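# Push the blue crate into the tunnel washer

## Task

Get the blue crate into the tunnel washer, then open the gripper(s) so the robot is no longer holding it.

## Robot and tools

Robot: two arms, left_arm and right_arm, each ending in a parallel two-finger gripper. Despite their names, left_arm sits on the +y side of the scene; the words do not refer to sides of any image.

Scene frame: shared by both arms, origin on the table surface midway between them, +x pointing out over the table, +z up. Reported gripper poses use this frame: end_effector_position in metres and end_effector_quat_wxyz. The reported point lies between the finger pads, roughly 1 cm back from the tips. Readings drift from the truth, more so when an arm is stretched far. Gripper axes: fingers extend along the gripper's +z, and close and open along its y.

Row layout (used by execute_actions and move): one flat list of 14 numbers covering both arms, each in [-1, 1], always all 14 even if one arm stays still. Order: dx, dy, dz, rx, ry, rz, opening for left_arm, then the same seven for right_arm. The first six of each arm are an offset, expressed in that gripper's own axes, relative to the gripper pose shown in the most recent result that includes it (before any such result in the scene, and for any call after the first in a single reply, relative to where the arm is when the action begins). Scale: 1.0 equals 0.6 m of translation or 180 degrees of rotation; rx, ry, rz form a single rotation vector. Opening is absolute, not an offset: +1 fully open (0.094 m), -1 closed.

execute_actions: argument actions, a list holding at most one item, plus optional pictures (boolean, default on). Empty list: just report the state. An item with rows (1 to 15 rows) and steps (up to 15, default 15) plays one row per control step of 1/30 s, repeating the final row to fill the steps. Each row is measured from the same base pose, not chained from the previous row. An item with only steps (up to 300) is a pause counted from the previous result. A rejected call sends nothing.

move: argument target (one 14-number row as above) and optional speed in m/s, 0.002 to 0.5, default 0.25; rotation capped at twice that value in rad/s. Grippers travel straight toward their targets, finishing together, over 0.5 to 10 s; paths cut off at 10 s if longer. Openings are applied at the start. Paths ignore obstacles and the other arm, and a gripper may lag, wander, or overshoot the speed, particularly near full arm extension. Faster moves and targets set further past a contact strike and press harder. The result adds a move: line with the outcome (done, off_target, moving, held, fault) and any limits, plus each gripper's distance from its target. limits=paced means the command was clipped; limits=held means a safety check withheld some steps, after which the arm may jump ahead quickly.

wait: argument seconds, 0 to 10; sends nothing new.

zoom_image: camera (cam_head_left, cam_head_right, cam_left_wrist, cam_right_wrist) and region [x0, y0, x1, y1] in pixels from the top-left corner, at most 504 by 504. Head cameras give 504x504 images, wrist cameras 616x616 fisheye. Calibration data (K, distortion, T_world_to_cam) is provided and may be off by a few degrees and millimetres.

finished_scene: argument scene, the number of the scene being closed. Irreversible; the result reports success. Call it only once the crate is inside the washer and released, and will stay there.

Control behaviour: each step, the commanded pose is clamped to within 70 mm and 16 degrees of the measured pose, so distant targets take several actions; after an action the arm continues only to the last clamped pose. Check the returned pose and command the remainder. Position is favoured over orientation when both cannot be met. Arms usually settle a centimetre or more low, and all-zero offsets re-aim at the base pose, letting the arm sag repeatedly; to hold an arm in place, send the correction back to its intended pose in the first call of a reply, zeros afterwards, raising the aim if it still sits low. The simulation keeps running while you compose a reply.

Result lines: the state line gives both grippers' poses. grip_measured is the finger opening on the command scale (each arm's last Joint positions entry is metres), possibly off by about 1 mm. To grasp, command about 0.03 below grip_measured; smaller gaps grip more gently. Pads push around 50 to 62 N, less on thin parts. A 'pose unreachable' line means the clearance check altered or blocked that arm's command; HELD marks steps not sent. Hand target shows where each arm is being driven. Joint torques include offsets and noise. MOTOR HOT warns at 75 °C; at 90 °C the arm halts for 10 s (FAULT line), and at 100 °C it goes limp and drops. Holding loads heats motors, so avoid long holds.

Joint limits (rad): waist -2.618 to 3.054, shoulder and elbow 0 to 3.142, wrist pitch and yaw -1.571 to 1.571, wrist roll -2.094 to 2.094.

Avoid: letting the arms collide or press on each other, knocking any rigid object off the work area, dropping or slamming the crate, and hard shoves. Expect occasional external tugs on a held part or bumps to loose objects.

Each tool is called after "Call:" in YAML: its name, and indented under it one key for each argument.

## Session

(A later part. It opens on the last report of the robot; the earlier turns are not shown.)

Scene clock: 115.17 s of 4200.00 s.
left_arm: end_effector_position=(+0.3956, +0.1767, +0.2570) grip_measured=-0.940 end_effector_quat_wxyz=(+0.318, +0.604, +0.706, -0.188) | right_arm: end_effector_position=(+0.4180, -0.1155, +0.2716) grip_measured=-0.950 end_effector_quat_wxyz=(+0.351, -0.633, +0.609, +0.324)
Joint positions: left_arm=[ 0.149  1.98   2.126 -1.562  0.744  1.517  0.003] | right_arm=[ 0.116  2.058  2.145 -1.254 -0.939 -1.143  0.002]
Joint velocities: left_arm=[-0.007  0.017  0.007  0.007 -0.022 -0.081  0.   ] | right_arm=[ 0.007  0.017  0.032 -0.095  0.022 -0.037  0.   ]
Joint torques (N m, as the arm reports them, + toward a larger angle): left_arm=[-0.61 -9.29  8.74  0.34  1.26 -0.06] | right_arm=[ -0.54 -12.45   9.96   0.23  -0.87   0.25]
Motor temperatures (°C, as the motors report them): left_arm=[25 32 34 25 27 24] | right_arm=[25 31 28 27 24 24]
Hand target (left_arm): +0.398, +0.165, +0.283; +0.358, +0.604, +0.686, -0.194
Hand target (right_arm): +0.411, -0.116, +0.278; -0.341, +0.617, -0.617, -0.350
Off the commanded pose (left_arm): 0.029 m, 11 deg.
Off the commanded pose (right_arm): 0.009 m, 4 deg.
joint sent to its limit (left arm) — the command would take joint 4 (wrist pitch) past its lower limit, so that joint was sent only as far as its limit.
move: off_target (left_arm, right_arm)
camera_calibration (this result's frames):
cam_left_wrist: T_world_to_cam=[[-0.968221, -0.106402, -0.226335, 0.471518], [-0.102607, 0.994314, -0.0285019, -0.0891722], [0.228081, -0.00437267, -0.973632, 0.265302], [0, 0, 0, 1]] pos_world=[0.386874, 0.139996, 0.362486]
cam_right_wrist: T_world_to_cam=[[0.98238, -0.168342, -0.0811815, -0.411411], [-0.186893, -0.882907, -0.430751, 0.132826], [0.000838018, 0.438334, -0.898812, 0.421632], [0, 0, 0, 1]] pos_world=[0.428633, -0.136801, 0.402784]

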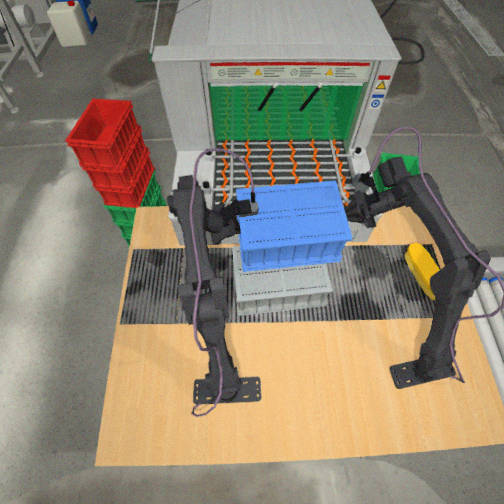

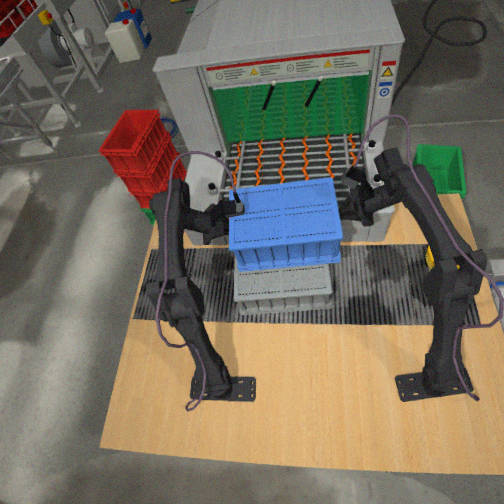

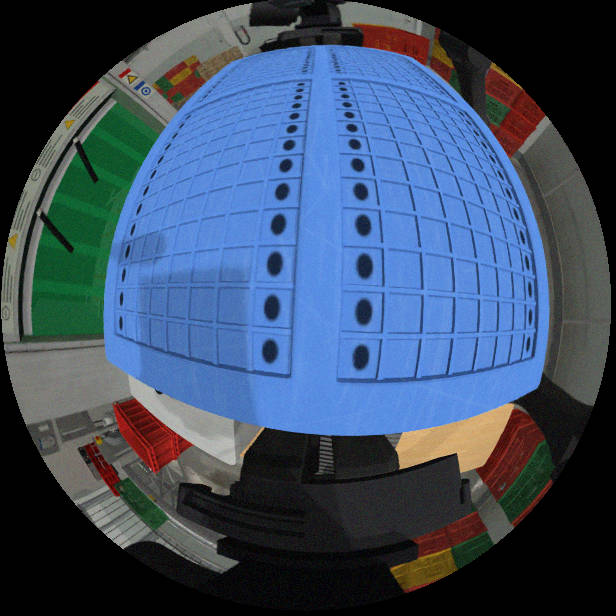

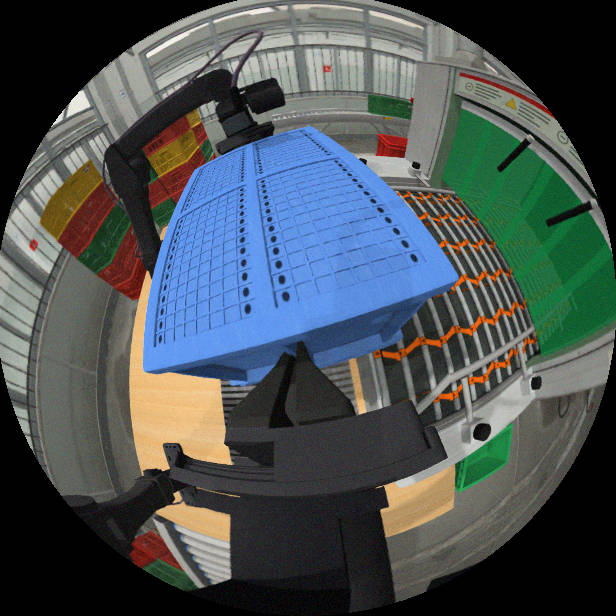

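Call:
move:
  target: [-0.04,0.168,0.037,0.05,-0.01,0.03,-1,0.017,-0.146,0.003,0,-0.006,0,-1]
  speed: 0.07

Scene clock: 125.63 s of 4200.00 s.
left_arm: end_effector_position=(+0.5007, +0.1735, +0.2378) grip_measured=-0.937 end_effector_quat_wxyz=(+0.365, +0.605, +0.691, -0.152) | right_arm: end_effector_position=(+0.5106, -0.1190, +0.2544) grip_measured=-0.951 end_effector_quat_wxyz=(+0.397, -0.628, +0.605, +0.287)
Joint positions: left_arm=[ 0.112  2.426  2.751 -1.562  0.757  1.428  0.003] | right_arm=[ 0.067  2.51   2.829 -1.377 -0.93  -1.136  0.002]
Joint velocities: left_arm=[ 0.017 -0.002  0.042  0.022 -0.022 -0.007  0.   ] | right_arm=[-0.012  0.002 -0.007  0.007 -0.037 -0.066  0.   ]
Joint torques (N m, as the arm reports them, + toward a larger angle): left_arm=[ -0.22 -12.56   8.56   0.6    1.1   -0.11] | right_arm=[ -0.55 -16.18   9.18   0.66  -0.92   0.49]
Motor temperatures (°C, as the motors report them): left_arm=[25 33 34 25 27 24] | right_arm=[25 32 29 27 24 24]
Hand target (left_arm): +0.498, +0.164, +0.268; +0.401, +0.604, +0.671, -0.154
Hand target (right_arm): +0.506, -0.120, +0.266; -0.398, +0.608, -0.611, -0.314
Off the commanded pose (left_arm): 0.032 m, 15 deg.
Off the commanded pose (right_arm): 0.013 m, 7 deg.
elbow stopped short (right arm): the move would have taken joint 3 (elbow) straighter than the controller allows; a more bent joint 3 avoids this.
joint sent to its limit (left arm) — the command would take joint 4 (wrist pitch) past its lower limit, so that joint was sent only as far as its limit.
move: off_target (left_arm, right_arm)
camera_calibration (this result's frames):
cam_left_wrist: T_world_to_cam=[[-0.931413, -0.131496, -0.339381, 0.581472], [-0.120454, 0.991276, -0.0534983, -0.060331], [0.343455, -0.00894911, -0.939126, 0.15747], [0, 0, 0, 1]] pos_world=[0.48024, 0.137675, 0.341997]
cam_right_wrist: T_world_to_cam=[[0.974712, -0.222948, 0.0152224, -0.531496], [-0.190316, -0.86389, -0.46634, 0.152749], [0.11712, 0.45165, -0.884475, 0.346233], [0, 0, 0, 1]] pos_world=[0.506575, -0.142913, 0.385558]

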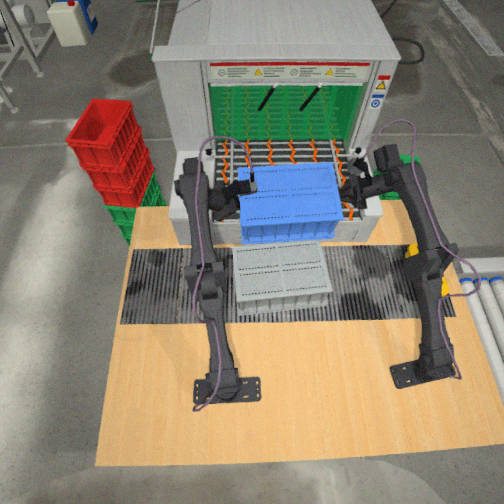

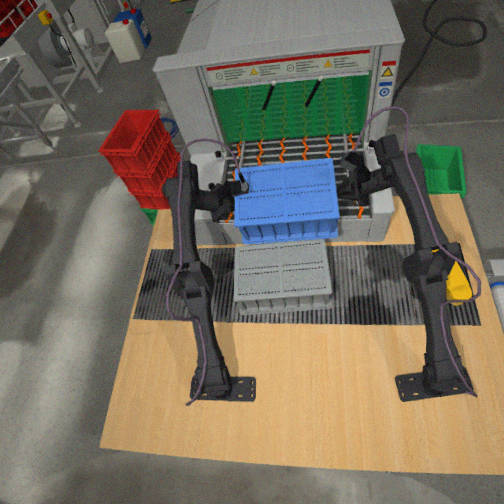

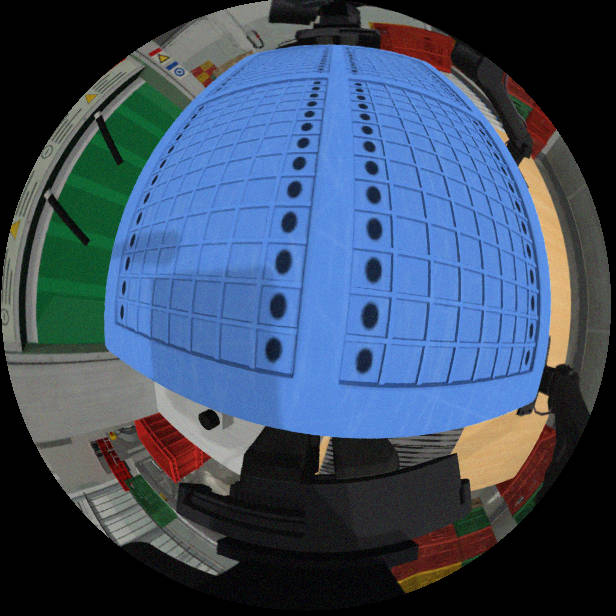

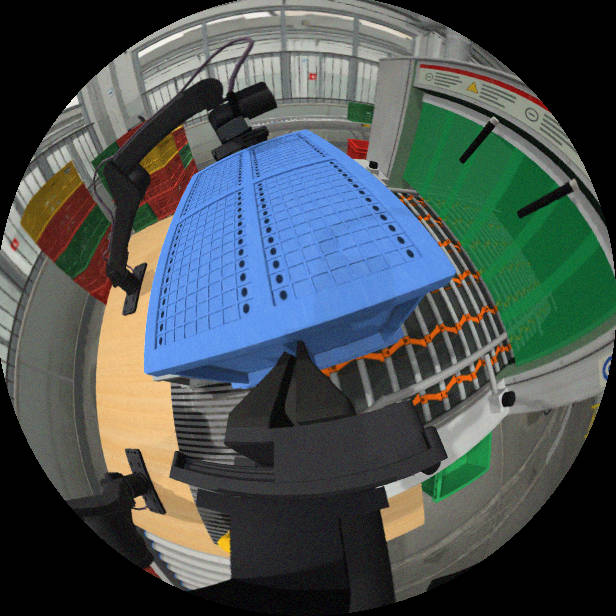

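Call:
move:
  target: [-0.007,0.004,0.013,0.033,0,-0.03,-1,0.031,0.0,0.019,-0.024,0,0.038,-1]
  speed: 0.03

Scene clock: 134.27 s of 4200.00 s.
left_arm: end_effector_position=(+0.5035, +0.1736, +0.2262) grip_measured=-0.936 end_effector_quat_wxyz=(+0.350, +0.579, +0.717, -0.169) | right_arm: end_effector_position=(+0.5174, -0.1188, +0.2432) grip_measured=-0.951 end_effector_quat_wxyz=(+0.393, -0.618, +0.613, +0.298)
Joint positions: left_arm=[ 0.108  2.449  2.753 -1.562  0.747  1.358  0.003] | right_arm=[ 0.063  2.538  2.829 -1.356 -0.943 -1.112  0.002]
Joint velocities: left_arm=[ 0.012 -0.002 -0.002  0.007  0.007 -0.11  -0.   ] | right_arm=[-0.007  0.002 -0.007  0.007 -0.081  0.037  0.   ]
Joint torques (N m, as the arm reports them, + toward a larger angle): left_arm=[ -0.74 -10.79   7.45   0.57   0.79  -0.3 ] | right_arm=[ -0.2  -14.55   7.64   0.47  -0.67   0.38]
Motor temperatures (°C, as the motors report them): left_arm=[25 35 34 25 27 24] | right_arm=[25 35 28 27 24 24]
Hand target (left_arm): +0.505, +0.166, +0.236; +0.363, +0.572, +0.714, -0.179
Hand target (right_arm): +0.514, -0.119, +0.233; -0.371, +0.596, -0.632, -0.327
Off the commanded pose (left_arm): 0.013 m, 5 deg.
Off the commanded pose (right_arm): 0.011 m, 6 deg.
joint sent to its limit (left arm) — the command would take joint 4 (wrist pitch) past its lower limit, so that joint was sent only as far as its limit.
move: off_target (left_arm, right_arm)
camera_calibration (this result's frames):
cam_left_wrist: T_world_to_cam=[[-0.944502, -0.181876, -0.273565, 0.580537], [-0.172358, 0.983287, -0.0586445, -0.032041], [0.279659, -0.00823854, -0.960064, 0.18239], [0, 0, 0, 1]] pos_world=[0.491789, 0.138594, 0.332042]
cam_right_wrist: T_world_to_cam=[[0.972165, -0.233704, -0.0166836, -0.530046], [-0.213897, -0.856199, -0.470289, 0.163043], [0.0956238, 0.460767, -0.882355, 0.347046], [0, 0, 0, 1]] pos_world=[0.516981, -0.144184, 0.374052]

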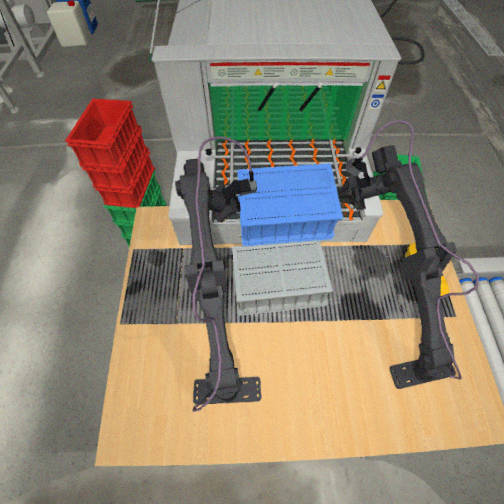

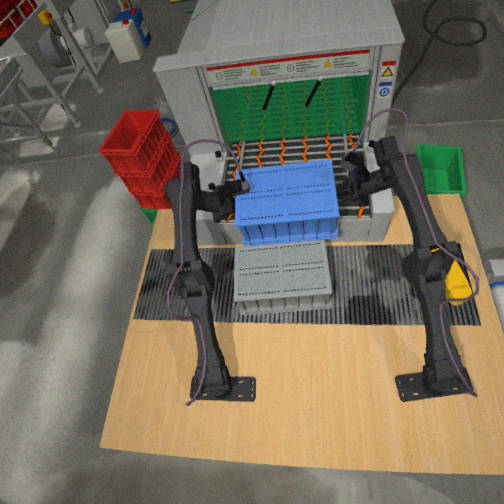

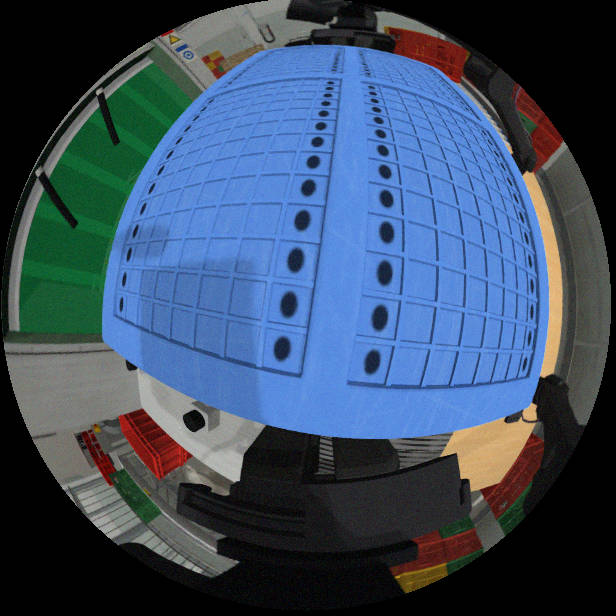

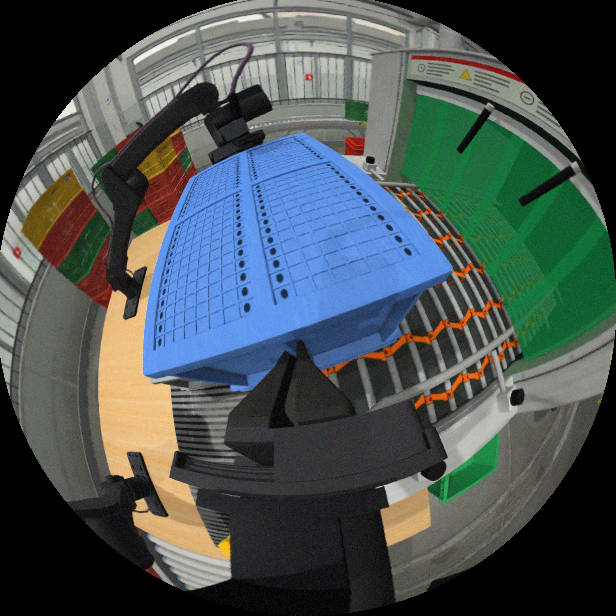

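Possibly touching; lower further gently.

Call:
move:
  target: [0.012,0.01,0.028,0.04,0,-0.01,-1,0.035,0.0,0.022,-0.024,0,0.038,-1]
  speed: 0.03

Call:
zoom_image:
  camera: "cam_head_left"
  region: [180, 130, 400, 280]

Scene clock: 139.43 s of 4200.00 s.
left_arm: end_effector_position=(+0.5106, +0.1701, +0.2260) grip_measured=-0.936 end_effector_quat_wxyz=(+0.366, +0.582, +0.705, -0.174) | right_arm: end_effector_position=(+0.5261, -0.1216, +0.2445) grip_measured=-0.951 end_effector_quat_wxyz=(+0.406, -0.611, +0.610, +0.299)
Joint positions: left_arm=[ 0.108  2.482  2.792 -1.551  0.781  1.365  0.003] | right_arm=[ 0.051  2.547  2.829 -1.313 -0.961 -1.092  0.002]
Joint velocities: left_arm=[-0.012 -0.017  0.002  0.007 -0.022 -0.022  0.   ] | right_arm=[-0.012  0.002  0.002  0.007  0.007 -0.037 -0.001]
Joint torques (N m, as the arm reports them, + toward a larger angle): left_arm=[-0.28 -8.68  5.94  0.49  0.44 -0.26] | right_arm=[  0.5  -12.82   6.36   0.38  -0.56   0.42]
Motor temperatures (°C, as the motors report them): left_arm=[25 35 34 25 27 24] | right_arm=[25 36 28 27 24 24]
Hand target (left_arm): +0.513, +0.169, +0.210; +0.351, +0.569, +0.719, -0.191
Hand target (right_arm): +0.520, -0.119, +0.219; -0.365, +0.586, -0.639, -0.338
Off the commanded pose (left_arm): 0.016 m, 8 deg.
Off the commanded pose (right_arm): 0.027 m, 9 deg.
joint sent to its limit (left arm) — the command would take joint 4 (wrist pitch) past its lower limit, so that joint was sent only as far as its limit.
move: off_target (left_arm, right_arm)
camera_calibration (this result's frames):
cam_left_wrist: T_world_to_cam=[[-0.939789, -0.174926, -0.293594, 0.58748], [-0.154972, 0.983802, -0.0900955, -0.0292141], [0.304599, -0.0391718, -0.951675, 0.170749], [0, 0, 0, 1]] pos_world=[0.495569, 0.138195, 0.332346]
cam_right_wrist: T_world_to_cam=[[0.969402, -0.24529, -0.00965049, -0.540855], [-0.217847, -0.841494, -0.494399, 0.172883], [0.11315, 0.481373, -0.869182, 0.338711], [0, 0, 0, 1]] pos_world=[0.523642, -0.150233, 0.374655]

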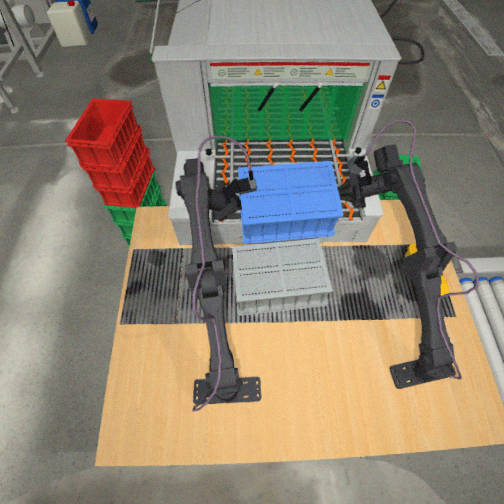

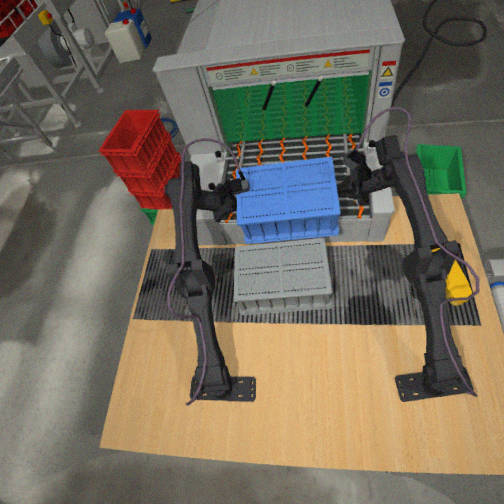

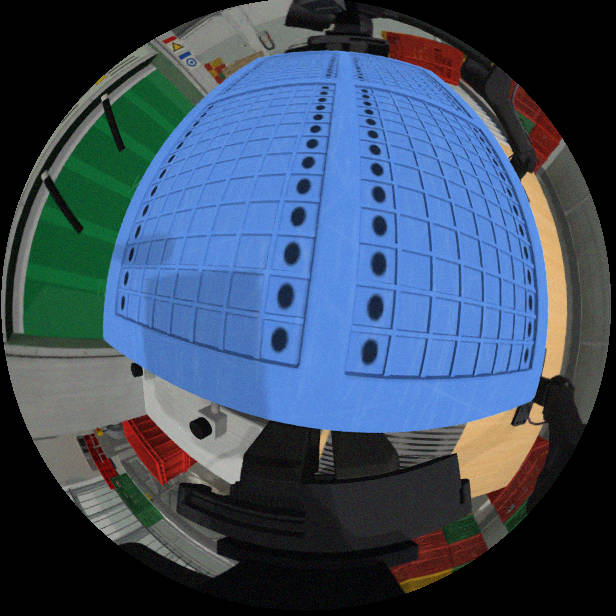

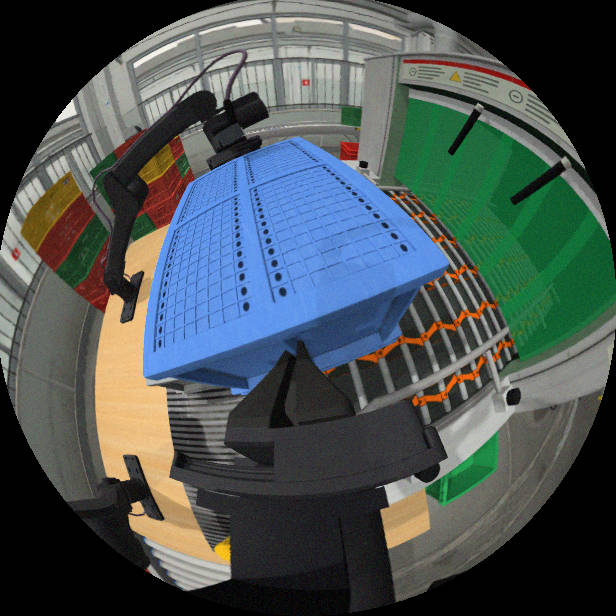

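Region (180, 130, 400, 280) of cam_head_left's 504x504 image, scaled by 2.291, with more detail than that image has; it fills the top 344 rows of this view, and the rest is white.

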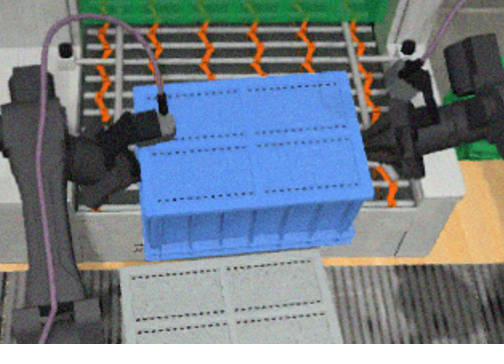

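Call:
execute_actions:
  actions:
    - {"rows":[[0,0,0,0,0,0,0,0.012,0,0.008,-0.024,0,0.038,-1],[0,0,0,0,0,0,0,0.012,0,0.008,-0.024,0,0.038,-1],[0,0,0,0,0,0,0,0.012,0,0.008,-0.024,0,0.038,-1],[-0.005,0,-0.005,0,0,0,0,0.012,0,0.008,-0.024,0,0.038,-1],[-0.005,0,-0.01,0,0,0,0,0.012,0,0.008,-0.024,0,0.038,-1],[-0.005,0,-0.02,0,0,0,0,0.012,0,0.008,-0.024,0,0.038,-1],[0,0,-0.03,0,0,0,0,0.012,0,0.008,-0.024,0,0.038,-1],[0,0,-0.04,0,0,0,0,0.012,0,0.008,-0.024,0,0.038,-1],[0,0,-0.05,0,0,0,0,0.012,0,0.008,-0.024,0,0.038,-1],[0,0,-0.06,0,0,0,0,0.012,0,0.008,-0.024,0,0.038,-1],[0,0,-0.07,0,0,0,0,0.012,0,0.008,-0.024,0,0.038,-1]],"steps":15}

Scene clock: 146.73 s of 4200.00 s.
left_arm: end_effector_position=(+0.5081, +0.2011, +0.2347) grip_measured=-0.002 end_effector_quat_wxyz=(+0.371, +0.569, +0.718, -0.151) | right_arm: end_effector_position=(+0.5283, -0.1236, +0.2415) grip_measured=-0.951 end_effector_quat_wxyz=(+0.394, -0.582, +0.634, +0.322)
Joint positions: left_arm=[ 0.166  2.443  2.761 -1.548  0.766  1.38   0.047] | right_arm=[ 0.043  2.562  2.838 -1.314 -0.978 -1.009  0.002]
Joint velocities: left_arm=[ 0.164 -0.159 -0.032 -0.007  0.066  0.007 -0.   ] | right_arm=[-0.017  0.007  0.002  0.037  0.022  0.037  0.   ]
Joint torques (N m, as the arm reports them, + toward a larger angle): left_arm=[ -0.21 -13.51   3.64   0.5    0.83   0.08] | right_arm=[ -0.08 -14.51   8.78   0.75  -0.63  -0.04]
Motor temperatures (°C, as the motors report them): left_arm=[25 34 33 26 27 24] | right_arm=[25 35 27 27 24 24]
Hand target (left_arm): +0.499, +0.198, +0.253; +0.386, +0.571, +0.707, -0.157
Hand target (right_arm): +0.527, -0.121, +0.236; -0.387, +0.575, -0.636, -0.338
Off the commanded pose (left_arm): 0.022 m, 3 deg.
Off the commanded pose (right_arm): 0.006 m, 4 deg.
elbow stopped short (right arm): the move would have taken joint 3 (elbow) straighter than the controller allows; a more bent joint 3 avoids this.
joint sent to its limit (left arm) — the command would take joint 4 (wrist pitch) past its lower limit, so that joint was sent only as far as its limit.
Steps of this call (steps 1 to 204: nothing new was sent; steps 205 to 219: all 15 steps of this action). Readings (end_effector_position):
205: left_arm (+0.5109, +0.1705, +0.2256) | right_arm (+0.5266, -0.1220, +0.2447)
206: left_arm (+0.5113, +0.1715, +0.2251) | right_arm (+0.5267, -0.1227, +0.2436)
208: left_arm (+0.5123, +0.1738, +0.2221) | right_arm (+0.5273, -0.1235, +0.2423)
212: left_arm (+0.5125, +0.1767, +0.2225) | right_arm (+0.5281, -0.1238, +0.2423)
219: the state above
camera_calibration (this result's frames):
cam_left_wrist: T_world_to_cam=[[-0.923819, -0.217564, -0.315, 0.598638], [-0.20512, 0.976043, -0.0725666, -0.0364293], [0.323241, -0.00242558, -0.946313, 0.162927], [0, 0, 0, 1]] pos_world=[0.492896, 0.166194, 0.340107]
cam_right_wrist: T_world_to_cam=[[0.954921, -0.281698, -0.0936623, -0.520084], [-0.290251, -0.819764, -0.493701, 0.210959], [0.0622934, 0.498631, -0.864573, 0.364803], [0, 0, 0, 1]] pos_world=[0.535145, -0.155472, 0.370837]

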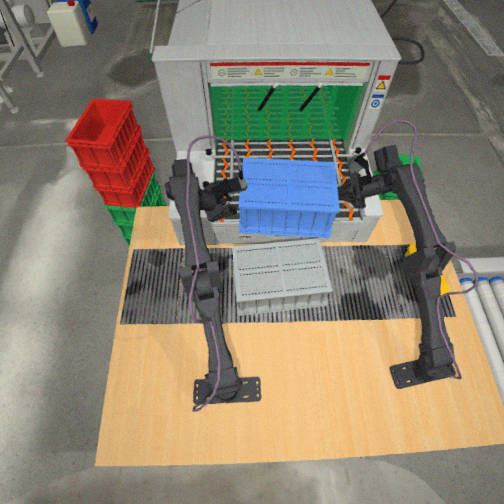

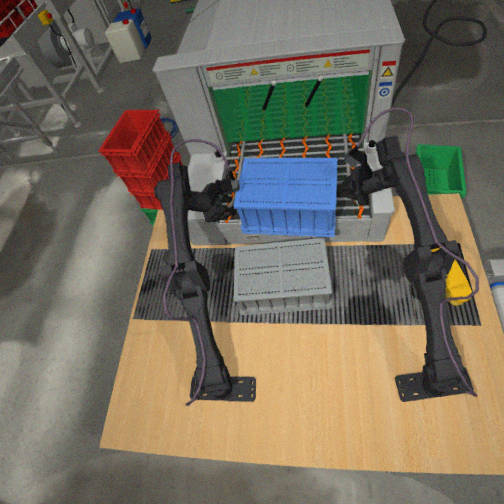

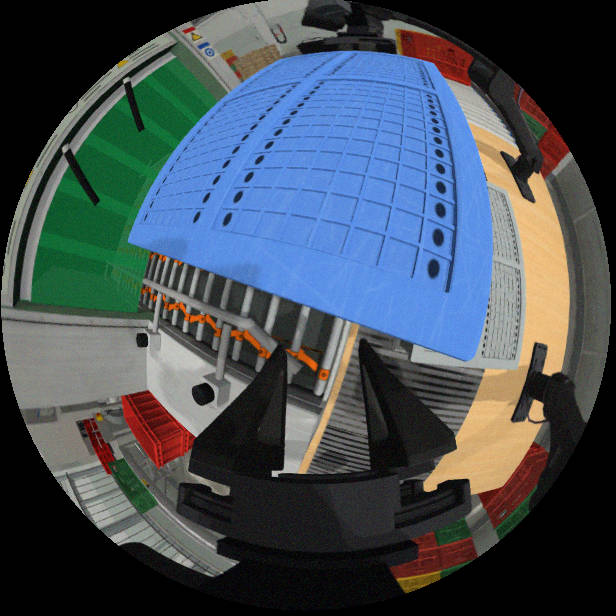

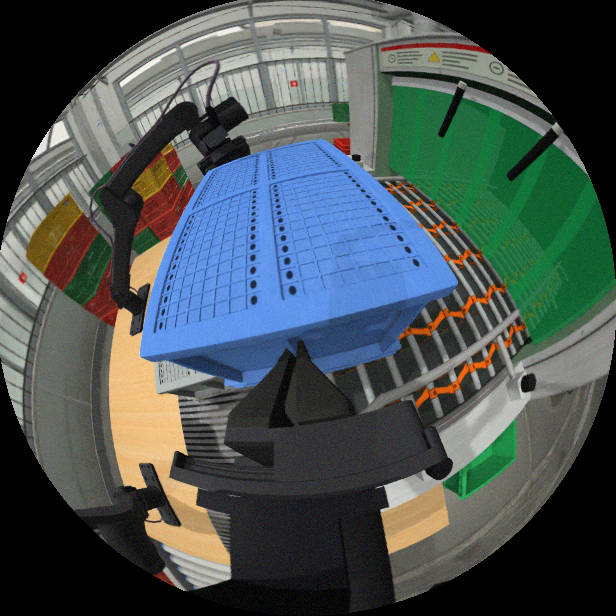

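Call:
move:
  target: [0,-0.1,-0.08,0,0,0,0,0,0,-0.07,0,0,0,0]
  speed: 0.1

Scene clock: 149.87 s of 4200.00 s.
left_arm: end_effector_position=(+0.4375, +0.2134, +0.2426) grip_measured=-0.002 end_effector_quat_wxyz=(+0.350, +0.568, +0.728, -0.159) | right_arm: end_effector_position=(+0.5296, -0.1593, +0.2432) grip_measured=-0.002 end_effector_quat_wxyz=(+0.393, -0.572, +0.648, +0.316)
Joint positions: left_arm=[ 0.221  2.057  2.158 -1.428  0.759  1.462  0.047] | right_arm=[-0.024  2.548  2.838 -1.394 -0.986 -1.073  0.047]
Joint velocities: left_arm=[ 0.007 -0.007  0.007  0.095  0.022 -0.037  0.001] | right_arm=[-0.022 -0.007 -0.002 -0.022 -0.007 -0.007 -0.001]
Joint torques (N m, as the arm reports them, + toward a larger angle): left_arm=[  1.09 -11.48   4.25   0.65   0.72   0.07] | right_arm=[ -0.21 -18.65   8.62   0.62  -0.72  -0.1 ]
Motor temperatures (°C, as the motors report them): left_arm=[25 36 33 26 27 24] | right_arm=[25 36 28 27 24 24]
Hand target (left_arm): +0.435, +0.214, +0.255; +0.369, +0.570, +0.718, -0.151
Hand target (right_arm): +0.523, -0.160, +0.262; +0.405, -0.575, +0.636, +0.318
Off the commanded pose (left_arm): 0.013 m, 3 deg.
Off the commanded pose (right_arm): 0.020 m, 2 deg.
elbow stopped short (right arm): the move would have taken joint 3 (elbow) straighter than the controller allows; a more bent joint 3 avoids this.
move: off_target (left_arm, right_arm)
camera_calibration (this result's frames):
cam_left_wrist: T_world_to_cam=[[-0.937096, -0.213289, -0.276332, 0.534065], [-0.20794, 0.97692, -0.0488777, -0.0670009], [0.28038, 0.0116574, -0.959818, 0.212256], [0, 0, 0, 1]] pos_world=[0.427025, 0.17689, 0.348032]
cam_right_wrist: T_world_to_cam=[[0.944266, -0.313327, -0.100932, -0.52882], [-0.322037, -0.815736, -0.480487, 0.197219], [0.0682154, 0.486211, -0.871175, 0.380437], [0, 0, 0, 1]] pos_world=[0.536907, -0.189788, 0.372813]

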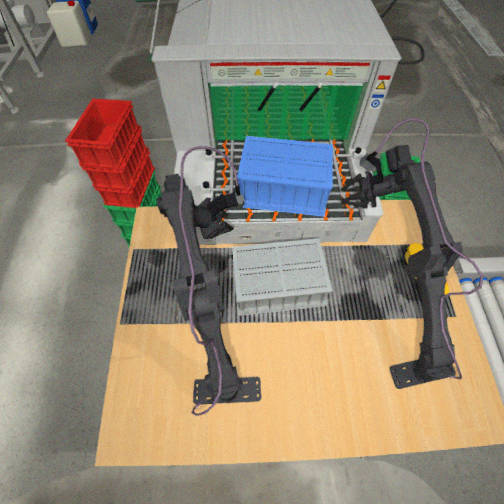

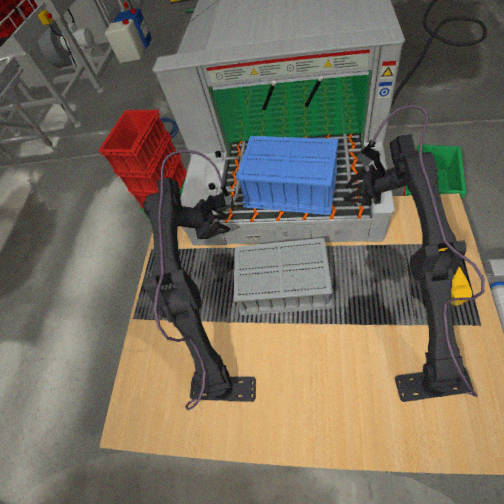

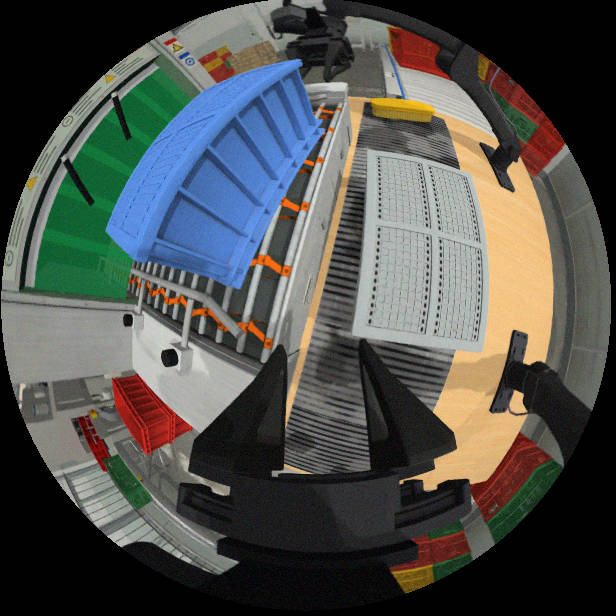

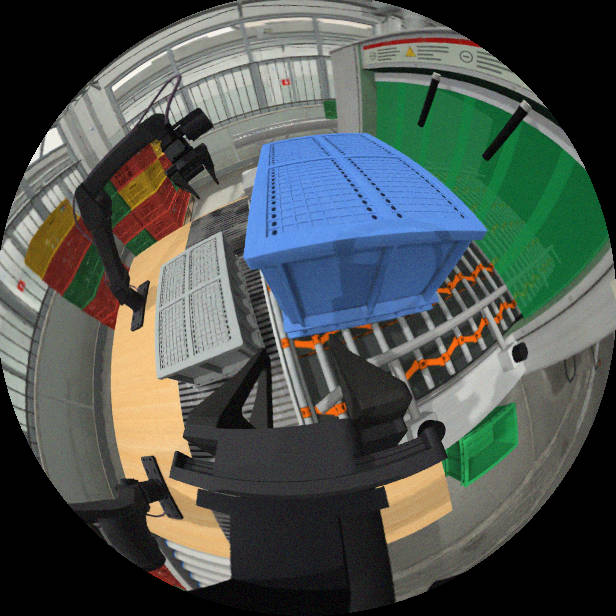

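Call:
wait:
  seconds: 8

Scene clock: 159.17 s of 4200.00 s.
left_arm: end_effector_position=(+0.4380, +0.2135, +0.2427) grip_measured=-0.002 end_effector_quat_wxyz=(+0.351, +0.568, +0.727, -0.158) | right_arm: end_effector_position=(+0.5294, -0.1593, +0.2432) grip_measured=-0.002 end_effector_quat_wxyz=(+0.392, -0.572, +0.648, +0.316)
Joint positions: left_arm=[ 0.221  2.057  2.158 -1.426  0.759  1.462  0.047] | right_arm=[-0.024  2.548  2.838 -1.396 -0.987 -1.074  0.047]
Joint velocities: left_arm=[-0.007 -0.007  0.002  0.066  0.11  -0.066 -0.   ] | right_arm=[ 0.012 -0.012  0.002  0.007  0.007  0.037 -0.   ]
Joint torques (N m, as the arm reports them, + toward a larger angle): left_arm=[  1.04 -11.48   4.27   0.62   0.73   0.07] | right_arm=[ -0.19 -18.84   8.47   0.57  -0.73  -0.1 ]
Motor temperatures (°C, as the motors report them): left_arm=[25 36 32 26 27 24] | right_arm=[25 40 28 27 24 24]
Hand target (left_arm): +0.435, +0.214, +0.255; +0.369, +0.570, +0.718, -0.151
Hand target (right_arm): +0.523, -0.160, +0.262; +0.405, -0.575, +0.636, +0.318
Off the commanded pose (left_arm): 0.013 m, 3 deg.
Off the commanded pose (right_arm): 0.020 m, 2 deg.
Steps of this call (steps 1 to 279: nothing new was sent). Readings (end_effector_position):
1: left_arm (+0.4376, +0.2134, +0.2426) | right_arm (+0.5295, -0.1592, +0.2432)
2: left_arm (+0.4377, +0.2134, +0.2427) | right_arm (+0.5295, -0.1592, +0.2432)
4: left_arm (+0.4378, +0.2134, +0.2427) | right_arm (+0.5295, -0.1592, +0.2432)
8: left_arm (+0.4379, +0.2135, +0.2427) | right_arm (+0.5294, -0.1592, +0.2432)
279: the state above
camera_calibration (this result's frames):
cam_left_wrist: T_world_to_cam=[[-0.936375, -0.213117, -0.278898, 0.534868], [-0.207813, 0.97695, -0.0488131, -0.0670848], [0.282872, 0.0122512, -0.959079, 0.210839], [0, 0, 0, 1]] pos_world=[0.427255, 0.176945, 0.34811]
cam_right_wrist: T_world_to_cam=[[0.944346, -0.312806, -0.101797, -0.52833], [-0.322023, -0.81589, -0.480233, 0.197017], [0.0671641, 0.486287, -0.871214, 0.380974], [0, 0, 0, 1]] pos_world=[0.536783, -0.189783, 0.372741]

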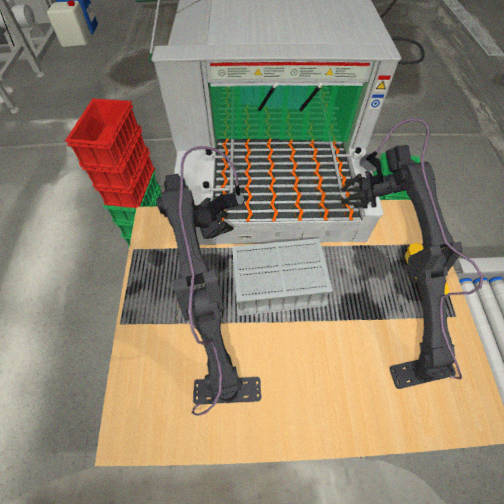

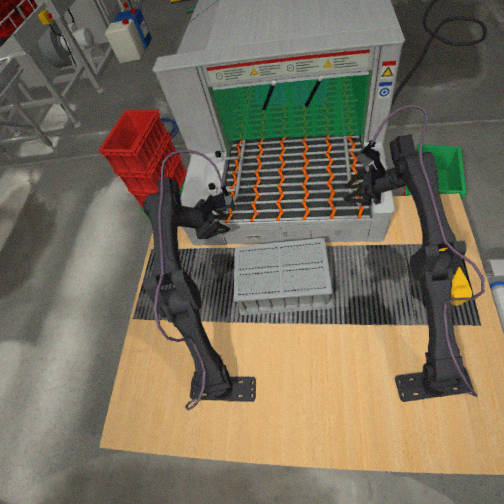

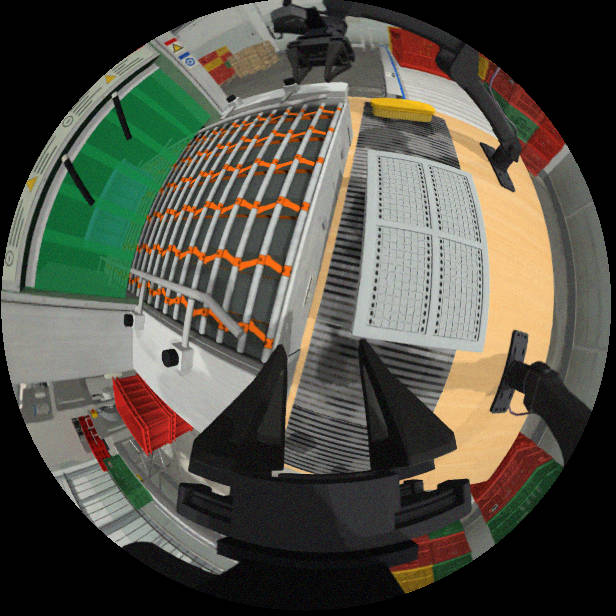

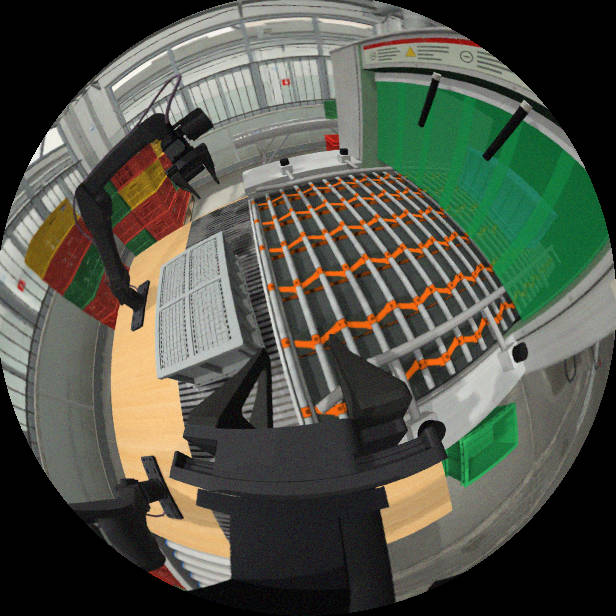

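Call:
finished_scene:
  scene: 1

The scene is finished: the task was done.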